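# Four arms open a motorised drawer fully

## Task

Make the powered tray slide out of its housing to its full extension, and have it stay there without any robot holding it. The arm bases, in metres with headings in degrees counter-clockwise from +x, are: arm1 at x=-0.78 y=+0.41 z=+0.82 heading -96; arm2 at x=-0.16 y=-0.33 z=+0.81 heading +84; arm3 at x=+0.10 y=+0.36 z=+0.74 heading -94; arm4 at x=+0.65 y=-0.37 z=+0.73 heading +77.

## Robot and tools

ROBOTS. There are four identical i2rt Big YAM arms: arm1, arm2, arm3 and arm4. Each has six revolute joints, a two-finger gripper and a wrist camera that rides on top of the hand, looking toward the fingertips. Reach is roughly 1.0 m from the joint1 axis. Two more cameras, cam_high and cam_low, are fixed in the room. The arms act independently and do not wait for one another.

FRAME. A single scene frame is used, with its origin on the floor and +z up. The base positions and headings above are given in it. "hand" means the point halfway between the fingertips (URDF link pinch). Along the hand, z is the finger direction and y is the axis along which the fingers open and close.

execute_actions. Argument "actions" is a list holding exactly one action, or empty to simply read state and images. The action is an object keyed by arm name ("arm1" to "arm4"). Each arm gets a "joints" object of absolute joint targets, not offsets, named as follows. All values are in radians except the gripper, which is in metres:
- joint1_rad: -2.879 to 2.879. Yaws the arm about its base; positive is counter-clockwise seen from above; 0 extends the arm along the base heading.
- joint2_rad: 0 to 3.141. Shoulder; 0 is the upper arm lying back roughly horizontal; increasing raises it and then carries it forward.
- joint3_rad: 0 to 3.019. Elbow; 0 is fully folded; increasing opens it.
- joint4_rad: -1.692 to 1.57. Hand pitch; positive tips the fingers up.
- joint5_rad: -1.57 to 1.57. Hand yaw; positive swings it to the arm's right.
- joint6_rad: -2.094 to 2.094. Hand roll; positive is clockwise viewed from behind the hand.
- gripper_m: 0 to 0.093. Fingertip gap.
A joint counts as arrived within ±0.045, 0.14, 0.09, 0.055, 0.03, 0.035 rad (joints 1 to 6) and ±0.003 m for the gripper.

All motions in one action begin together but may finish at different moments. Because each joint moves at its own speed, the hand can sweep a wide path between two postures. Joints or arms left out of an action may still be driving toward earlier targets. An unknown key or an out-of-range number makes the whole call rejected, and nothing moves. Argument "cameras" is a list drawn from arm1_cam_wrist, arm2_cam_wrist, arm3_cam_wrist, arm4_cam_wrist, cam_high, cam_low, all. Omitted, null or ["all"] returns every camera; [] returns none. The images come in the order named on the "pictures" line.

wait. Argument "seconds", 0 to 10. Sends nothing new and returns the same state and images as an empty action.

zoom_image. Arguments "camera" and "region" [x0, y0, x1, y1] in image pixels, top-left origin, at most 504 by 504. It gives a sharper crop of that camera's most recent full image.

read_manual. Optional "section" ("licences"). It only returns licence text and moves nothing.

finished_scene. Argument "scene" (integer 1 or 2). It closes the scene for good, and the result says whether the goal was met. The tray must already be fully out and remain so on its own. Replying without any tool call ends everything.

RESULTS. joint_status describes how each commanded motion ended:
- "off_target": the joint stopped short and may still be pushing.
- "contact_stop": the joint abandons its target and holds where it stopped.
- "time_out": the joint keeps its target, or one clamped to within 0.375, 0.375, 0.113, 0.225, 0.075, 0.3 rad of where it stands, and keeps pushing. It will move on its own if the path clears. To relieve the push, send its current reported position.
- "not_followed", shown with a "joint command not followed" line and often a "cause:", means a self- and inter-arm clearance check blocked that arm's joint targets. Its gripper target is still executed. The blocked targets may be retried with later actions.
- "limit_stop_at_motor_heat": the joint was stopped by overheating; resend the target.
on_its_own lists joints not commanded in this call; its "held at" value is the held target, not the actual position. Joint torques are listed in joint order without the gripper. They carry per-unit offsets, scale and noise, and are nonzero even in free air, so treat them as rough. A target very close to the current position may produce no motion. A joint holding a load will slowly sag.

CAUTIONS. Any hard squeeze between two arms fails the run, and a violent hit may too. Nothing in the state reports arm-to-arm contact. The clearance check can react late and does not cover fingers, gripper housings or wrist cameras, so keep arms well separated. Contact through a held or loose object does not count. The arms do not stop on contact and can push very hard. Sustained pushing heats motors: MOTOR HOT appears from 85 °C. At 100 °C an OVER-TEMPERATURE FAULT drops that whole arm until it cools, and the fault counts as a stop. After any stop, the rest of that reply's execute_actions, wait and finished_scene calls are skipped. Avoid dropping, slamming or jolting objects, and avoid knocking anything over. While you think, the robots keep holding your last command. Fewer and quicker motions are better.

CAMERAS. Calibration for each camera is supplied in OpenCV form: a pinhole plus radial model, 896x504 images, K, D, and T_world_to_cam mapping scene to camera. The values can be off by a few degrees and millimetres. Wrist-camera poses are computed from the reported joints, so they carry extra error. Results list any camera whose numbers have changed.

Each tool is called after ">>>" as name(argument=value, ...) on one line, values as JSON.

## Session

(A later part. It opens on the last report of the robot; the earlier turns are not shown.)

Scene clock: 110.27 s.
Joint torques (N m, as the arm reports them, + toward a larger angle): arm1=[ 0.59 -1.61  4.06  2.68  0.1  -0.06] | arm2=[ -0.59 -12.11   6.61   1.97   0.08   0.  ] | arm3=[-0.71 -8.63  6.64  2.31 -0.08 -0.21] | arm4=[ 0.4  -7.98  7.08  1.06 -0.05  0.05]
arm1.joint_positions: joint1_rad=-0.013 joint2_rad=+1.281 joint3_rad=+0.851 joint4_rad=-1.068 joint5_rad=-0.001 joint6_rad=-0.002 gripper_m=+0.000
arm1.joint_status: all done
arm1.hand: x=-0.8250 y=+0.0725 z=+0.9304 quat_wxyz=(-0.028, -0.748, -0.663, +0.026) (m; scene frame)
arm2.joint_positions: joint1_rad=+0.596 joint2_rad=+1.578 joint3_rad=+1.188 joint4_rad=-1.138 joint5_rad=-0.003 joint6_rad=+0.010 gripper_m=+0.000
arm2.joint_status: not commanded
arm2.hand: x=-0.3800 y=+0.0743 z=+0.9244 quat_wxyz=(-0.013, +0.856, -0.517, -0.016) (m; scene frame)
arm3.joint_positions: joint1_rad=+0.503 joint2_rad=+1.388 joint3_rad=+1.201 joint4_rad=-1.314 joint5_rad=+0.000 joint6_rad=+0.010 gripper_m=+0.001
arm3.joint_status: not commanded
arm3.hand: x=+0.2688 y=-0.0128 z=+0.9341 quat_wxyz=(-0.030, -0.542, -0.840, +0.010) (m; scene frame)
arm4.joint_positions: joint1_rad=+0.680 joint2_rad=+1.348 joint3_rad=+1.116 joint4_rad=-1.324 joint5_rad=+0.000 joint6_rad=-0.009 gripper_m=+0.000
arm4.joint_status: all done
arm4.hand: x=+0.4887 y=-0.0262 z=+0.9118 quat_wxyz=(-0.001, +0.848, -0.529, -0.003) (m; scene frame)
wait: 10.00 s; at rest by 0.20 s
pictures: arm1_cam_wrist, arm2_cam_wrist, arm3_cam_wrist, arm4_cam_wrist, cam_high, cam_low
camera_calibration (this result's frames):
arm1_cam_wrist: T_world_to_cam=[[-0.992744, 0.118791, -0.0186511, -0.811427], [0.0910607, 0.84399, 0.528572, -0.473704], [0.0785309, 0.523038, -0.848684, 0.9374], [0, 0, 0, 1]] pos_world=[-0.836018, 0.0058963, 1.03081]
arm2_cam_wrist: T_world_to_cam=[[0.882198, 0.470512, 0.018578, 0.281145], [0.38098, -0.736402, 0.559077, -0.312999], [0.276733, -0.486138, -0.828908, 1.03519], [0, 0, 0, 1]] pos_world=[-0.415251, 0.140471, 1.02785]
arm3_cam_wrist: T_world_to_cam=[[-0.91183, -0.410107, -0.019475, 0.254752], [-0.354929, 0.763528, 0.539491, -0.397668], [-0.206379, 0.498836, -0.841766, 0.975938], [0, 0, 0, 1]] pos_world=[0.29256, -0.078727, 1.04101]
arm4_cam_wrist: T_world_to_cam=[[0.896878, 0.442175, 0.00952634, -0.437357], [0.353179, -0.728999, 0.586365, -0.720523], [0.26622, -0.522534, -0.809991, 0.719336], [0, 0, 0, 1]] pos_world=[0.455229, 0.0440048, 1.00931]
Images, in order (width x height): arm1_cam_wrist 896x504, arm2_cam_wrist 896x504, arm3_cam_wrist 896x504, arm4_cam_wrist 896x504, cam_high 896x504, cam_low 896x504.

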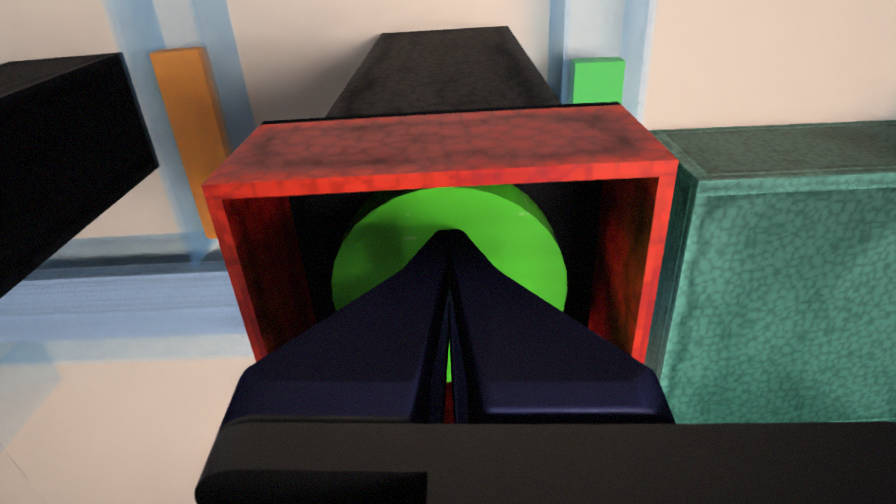

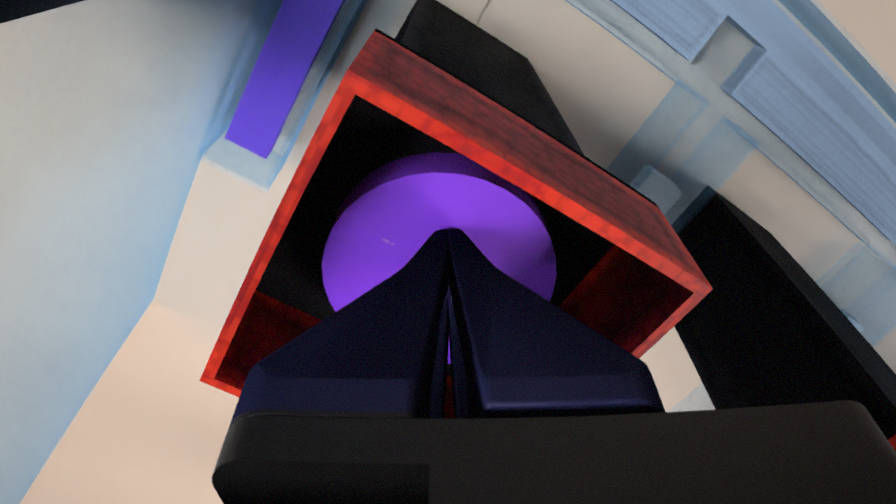

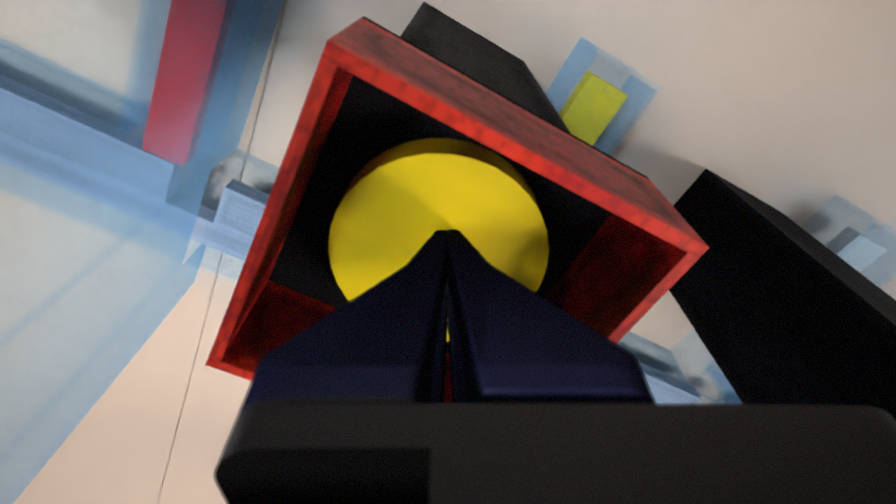

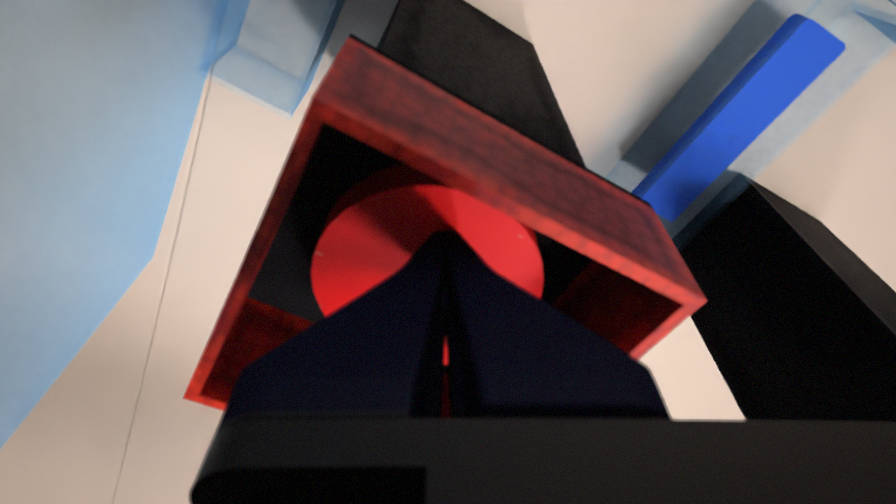

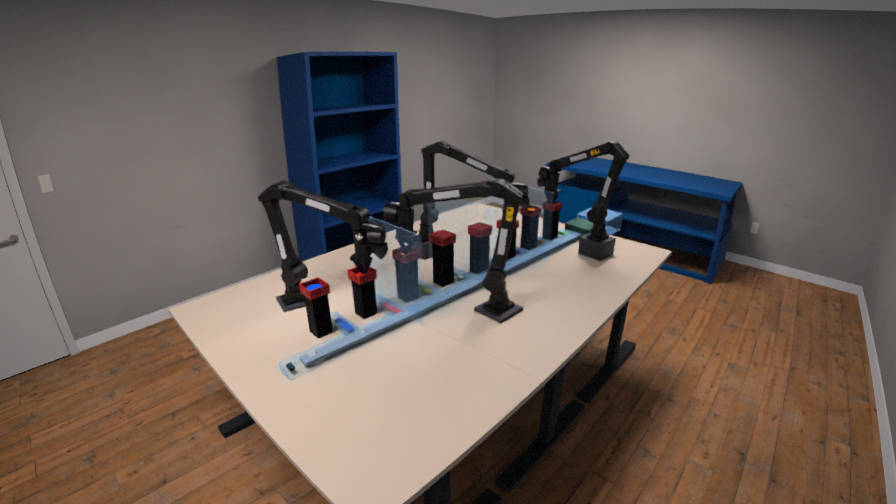

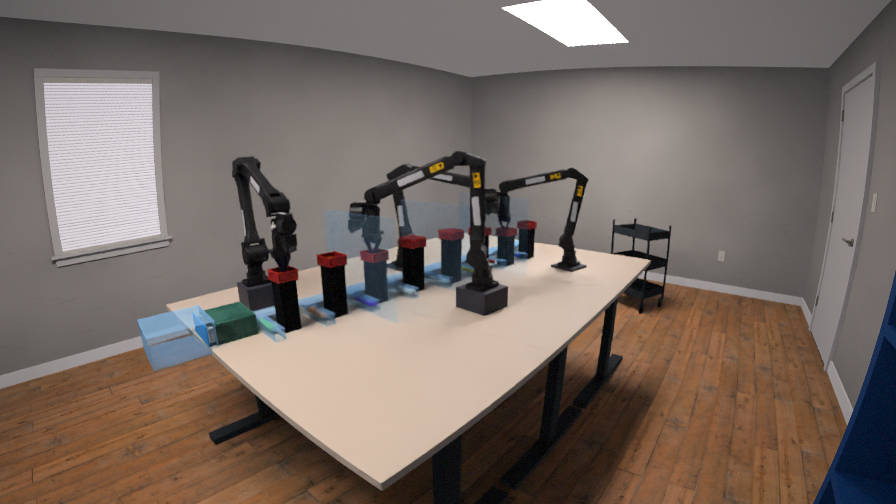

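>>> wait(seconds=3)

Scene clock: 113.33 s.
Joint torques (N m, as the arm reports them, + toward a larger angle): arm1=[ 0.62 -1.75  4.08  2.73  0.09 -0.06] | arm2=[ -0.85 -11.56   6.77   2.06   0.08   0.01] | arm3=[-0.66 -8.67  6.63  2.33 -0.08 -0.21] | arm4=[ 0.42 -7.99  7.08  1.05 -0.05  0.05]
arm1.joint_positions: joint1_rad=-0.013 joint2_rad=+1.281 joint3_rad=+0.851 joint4_rad=-1.068 joint5_rad=-0.001 joint6_rad=-0.002 gripper_m=+0.000
arm1.joint_status: all done
arm1.hand: x=-0.8250 y=+0.0725 z=+0.9304 quat_wxyz=(-0.028, -0.748, -0.663, +0.026) (m; scene frame)
arm2.joint_positions: joint1_rad=+0.596 joint2_rad=+1.578 joint3_rad=+1.188 joint4_rad=-1.138 joint5_rad=-0.003 joint6_rad=+0.010 gripper_m=+0.000
arm2.joint_status: not commanded
arm2.hand: x=-0.3800 y=+0.0743 z=+0.9244 quat_wxyz=(-0.013, +0.856, -0.517, -0.016) (m; scene frame)
arm3.joint_positions: joint1_rad=+0.503 joint2_rad=+1.388 joint3_rad=+1.201 joint4_rad=-1.314 joint5_rad=+0.000 joint6_rad=+0.010 gripper_m=+0.001
arm3.joint_status: not commanded
arm3.hand: x=+0.2688 y=-0.0128 z=+0.9341 quat_wxyz=(-0.030, -0.542, -0.840, +0.010) (m; scene frame)
arm4.joint_positions: joint1_rad=+0.680 joint2_rad=+1.348 joint3_rad=+1.116 joint4_rad=-1.324 joint5_rad=+0.000 joint6_rad=-0.009 gripper_m=+0.000
arm4.joint_status: all done
arm4.hand: x=+0.4887 y=-0.0262 z=+0.9118 quat_wxyz=(-0.001, +0.848, -0.529, -0.003) (m; scene frame)
wait: 3.00 s; at rest by 0.20 s
pictures: arm1_cam_wrist, arm2_cam_wrist, arm3_cam_wrist, arm4_cam_wrist, cam_high, cam_low
camera_calibration (this result's frames):
arm1_cam_wrist: T_world_to_cam=[[-0.992744, 0.118791, -0.0186511, -0.811427], [0.0910607, 0.84399, 0.528572, -0.473704], [0.0785309, 0.523038, -0.848684, 0.9374], [0, 0, 0, 1]] pos_world=[-0.836018, 0.0058963, 1.03081]
arm2_cam_wrist: T_world_to_cam=[[0.882198, 0.470512, 0.018578, 0.281145], [0.38098, -0.736402, 0.559077, -0.312999], [0.276733, -0.486138, -0.828908, 1.03519], [0, 0, 0, 1]] pos_world=[-0.415251, 0.140471, 1.02785]
arm3_cam_wrist: T_world_to_cam=[[-0.91183, -0.410107, -0.019475, 0.254752], [-0.354929, 0.763528, 0.539491, -0.397668], [-0.206379, 0.498836, -0.841766, 0.975938], [0, 0, 0, 1]] pos_world=[0.29256, -0.078727, 1.04101]
arm4_cam_wrist: T_world_to_cam=[[0.896878, 0.442175, 0.00952634, -0.437357], [0.353179, -0.728999, 0.586365, -0.720523], [0.26622, -0.522534, -0.809991, 0.719336], [0, 0, 0, 1]] pos_world=[0.455229, 0.0440048, 1.00931]
Images, in order (width x height): arm1_cam_wrist 896x504, arm2_cam_wrist 896x504, arm3_cam_wrist 896x504, arm4_cam_wrist 896x504, cam_high 896x504, cam_low 896x504.

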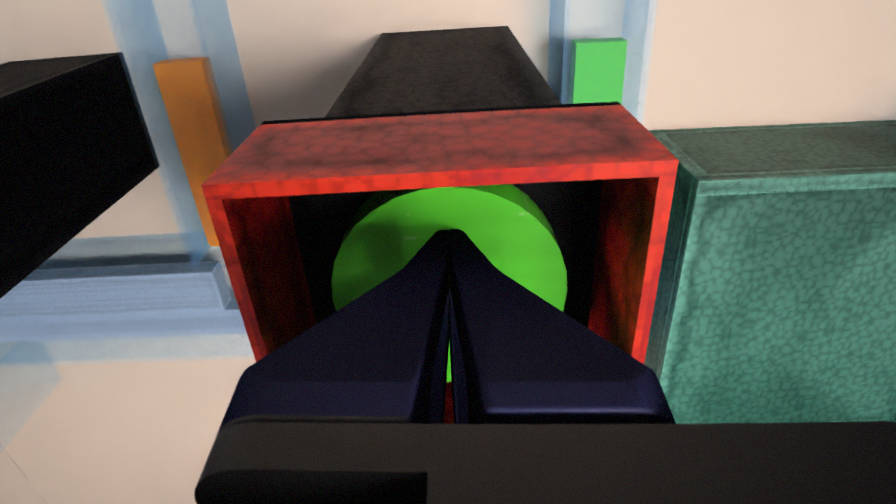

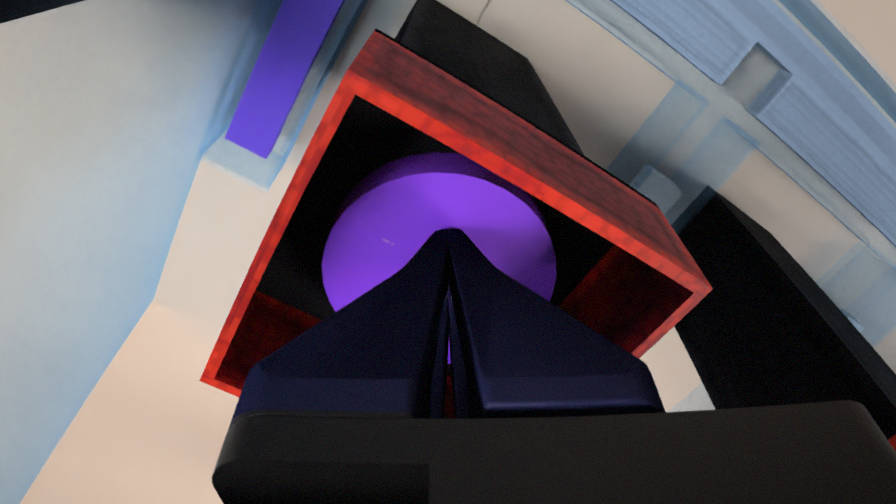

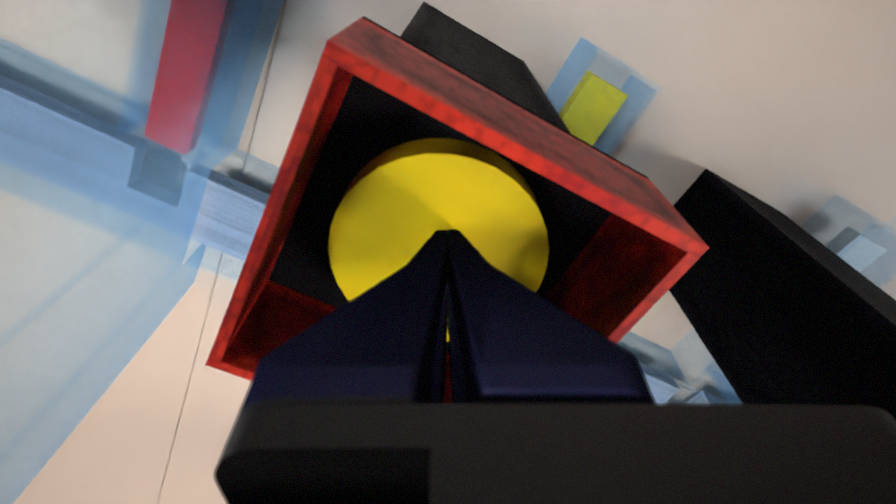

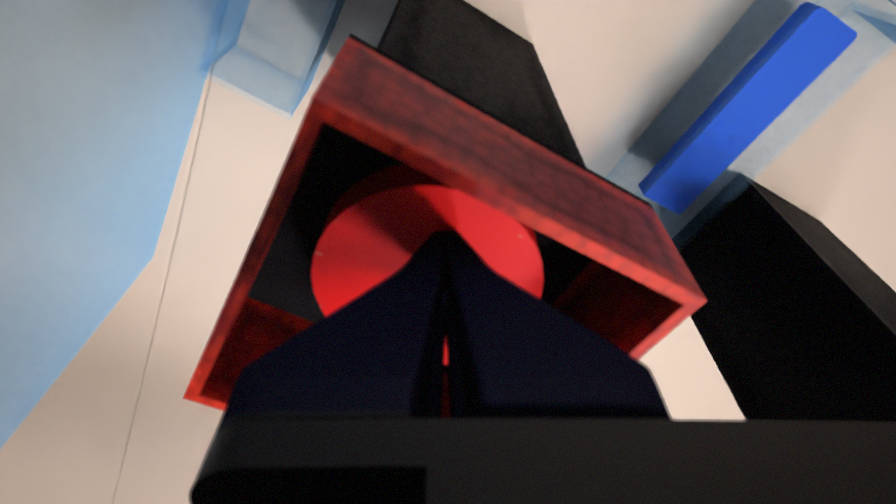

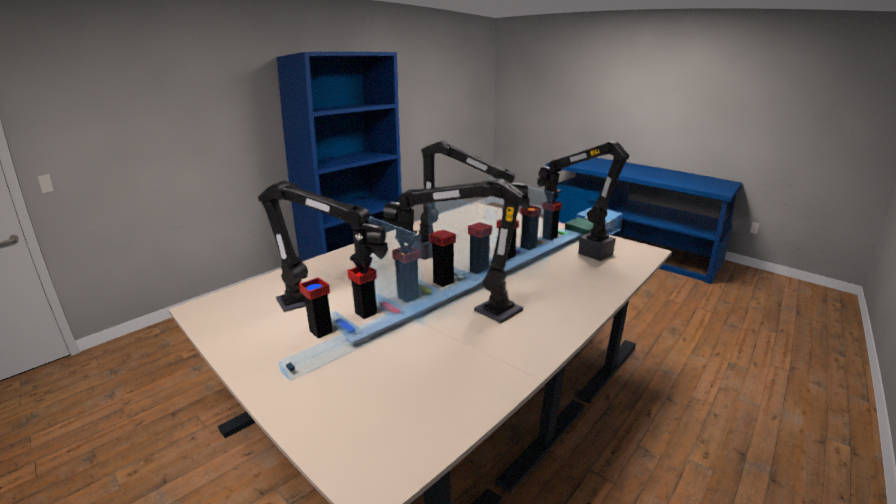

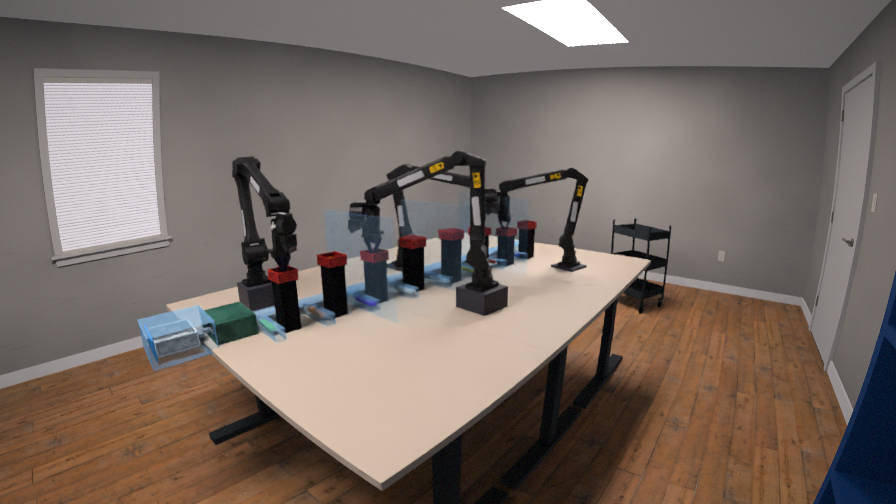

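The tray has run out. Let me verify it's at full extent.

>>> zoom_image(camera="cam_low", region=[120, 240, 420, 400])

Region (120, 240, 420, 400) of cam_low's 896x504 image, scaled by 1.680, with more detail than that image has; it fills the top 269 rows of this view, and the rest is white.

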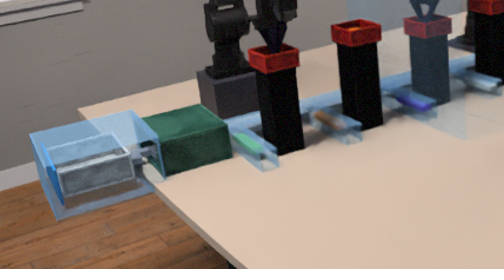

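>>> execute_actions(actions=[{"arm1": {"joints": {"joint1_rad": -0.012, "joint2_rad": 1.230, "joint3_rad": 0.999, "joint4_rad": -1.340}}, "arm2": {"joints": {"joint1_rad": 0.596, "joint2_rad": 1.536, "joint3_rad": 1.342, "joint4_rad": -1.377}}, "arm3": {"joints": {"joint1_rad": 0.509, "joint2_rad": 1.406, "joint3_rad": 1.392, "joint4_rad": -1.557}}, "arm4": {"joints": {"joint1_rad": 0.678, "joint2_rad": 1.330, "joint3_rad": 1.333, "joint4_rad": -1.574}}}], cameras=["cam_low", "cam_high"])

Scene clock: 114.67 s.
Joint torques (N m, as the arm reports them, + toward a larger angle): arm1=[ 0.43 -6.41 10.05  0.44  0.09 -0.05] | arm2=[ -0.58 -16.24  12.34  -0.53   0.08   0.02] | arm3=[ -0.66 -11.3   13.36  -0.05  -0.08  -0.21] | arm4=[  0.4  -10.71  13.93  -0.59  -0.05   0.05]
arm1.joint_positions: joint1_rad=-0.013 joint2_rad=+1.234 joint3_rad=+0.954 joint4_rad=-1.331 joint5_rad=-0.001 joint6_rad=-0.002 gripper_m=+0.000
arm1.joint_status: all done
arm1.hand: x=-0.8222 y=+0.0982 z=+0.9810 quat_wxyz=(+0.010, -0.748, -0.663, -0.017) (m; scene frame)
arm2.joint_positions: joint1_rad=+0.596 joint2_rad=+1.542 joint3_rad=+1.306 joint4_rad=-1.362 joint5_rad=-0.003 joint6_rad=+0.010 gripper_m=+0.000
arm2.joint_status: all done
arm2.hand: x=-0.3745 y=+0.0630 z=+0.9825 quat_wxyz=(+0.005, +0.856, -0.517, +0.014) (m; scene frame)
arm3.joint_positions: joint1_rad=+0.503 joint2_rad=+1.386 joint3_rad=+1.356 joint4_rad=-1.545 joint5_rad=+0.000 joint6_rad=+0.010 gripper_m=+0.001
arm3.joint_status: all done
arm3.hand: x=+0.2630 y=-0.0026 z=+0.9932 quat_wxyz=(+0.001, -0.542, -0.840, -0.010) (m; scene frame)
arm4.joint_positions: joint1_rad=+0.680 joint2_rad=+1.339 joint3_rad=+1.279 joint4_rad=-1.561 joint5_rad=+0.000 joint6_rad=-0.009 gripper_m=+0.000
arm4.joint_status: all done
arm4.hand: x=+0.4928 y=-0.0346 z=+0.9767 quat_wxyz=(+0.017, +0.848, -0.529, +0.025) (m; scene frame)
pictures: cam_high, cam_low
Images, in order (width x height): cam_high 896x504, cam_low 896x504.

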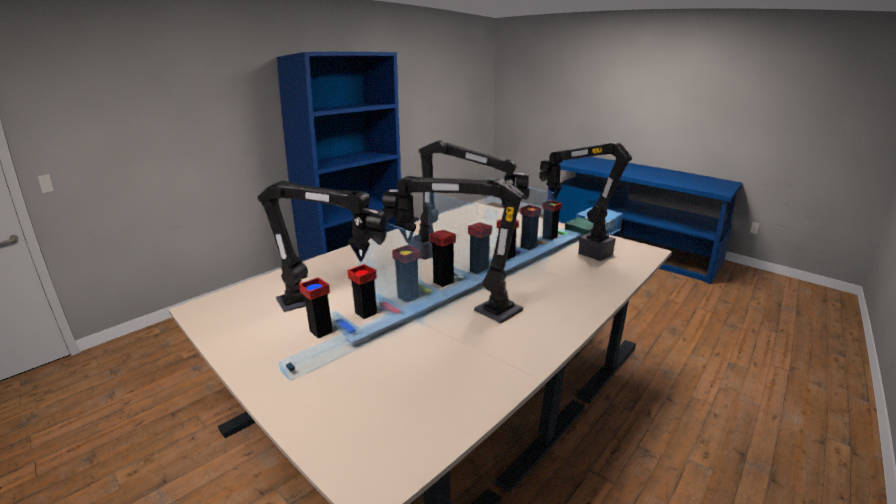

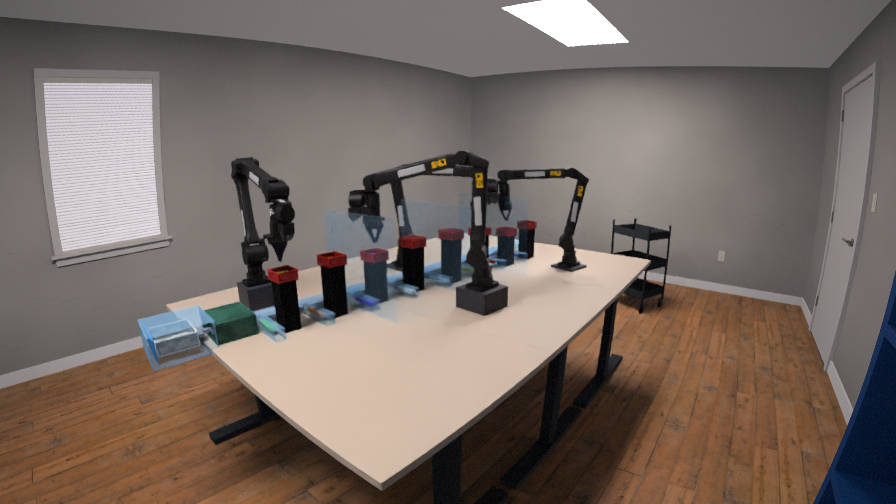

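All arms are lifted clear, and the tray remains fully out. Finishing the scene.

>>> finished_scene(scene=2)

The scene is finished: the task was done.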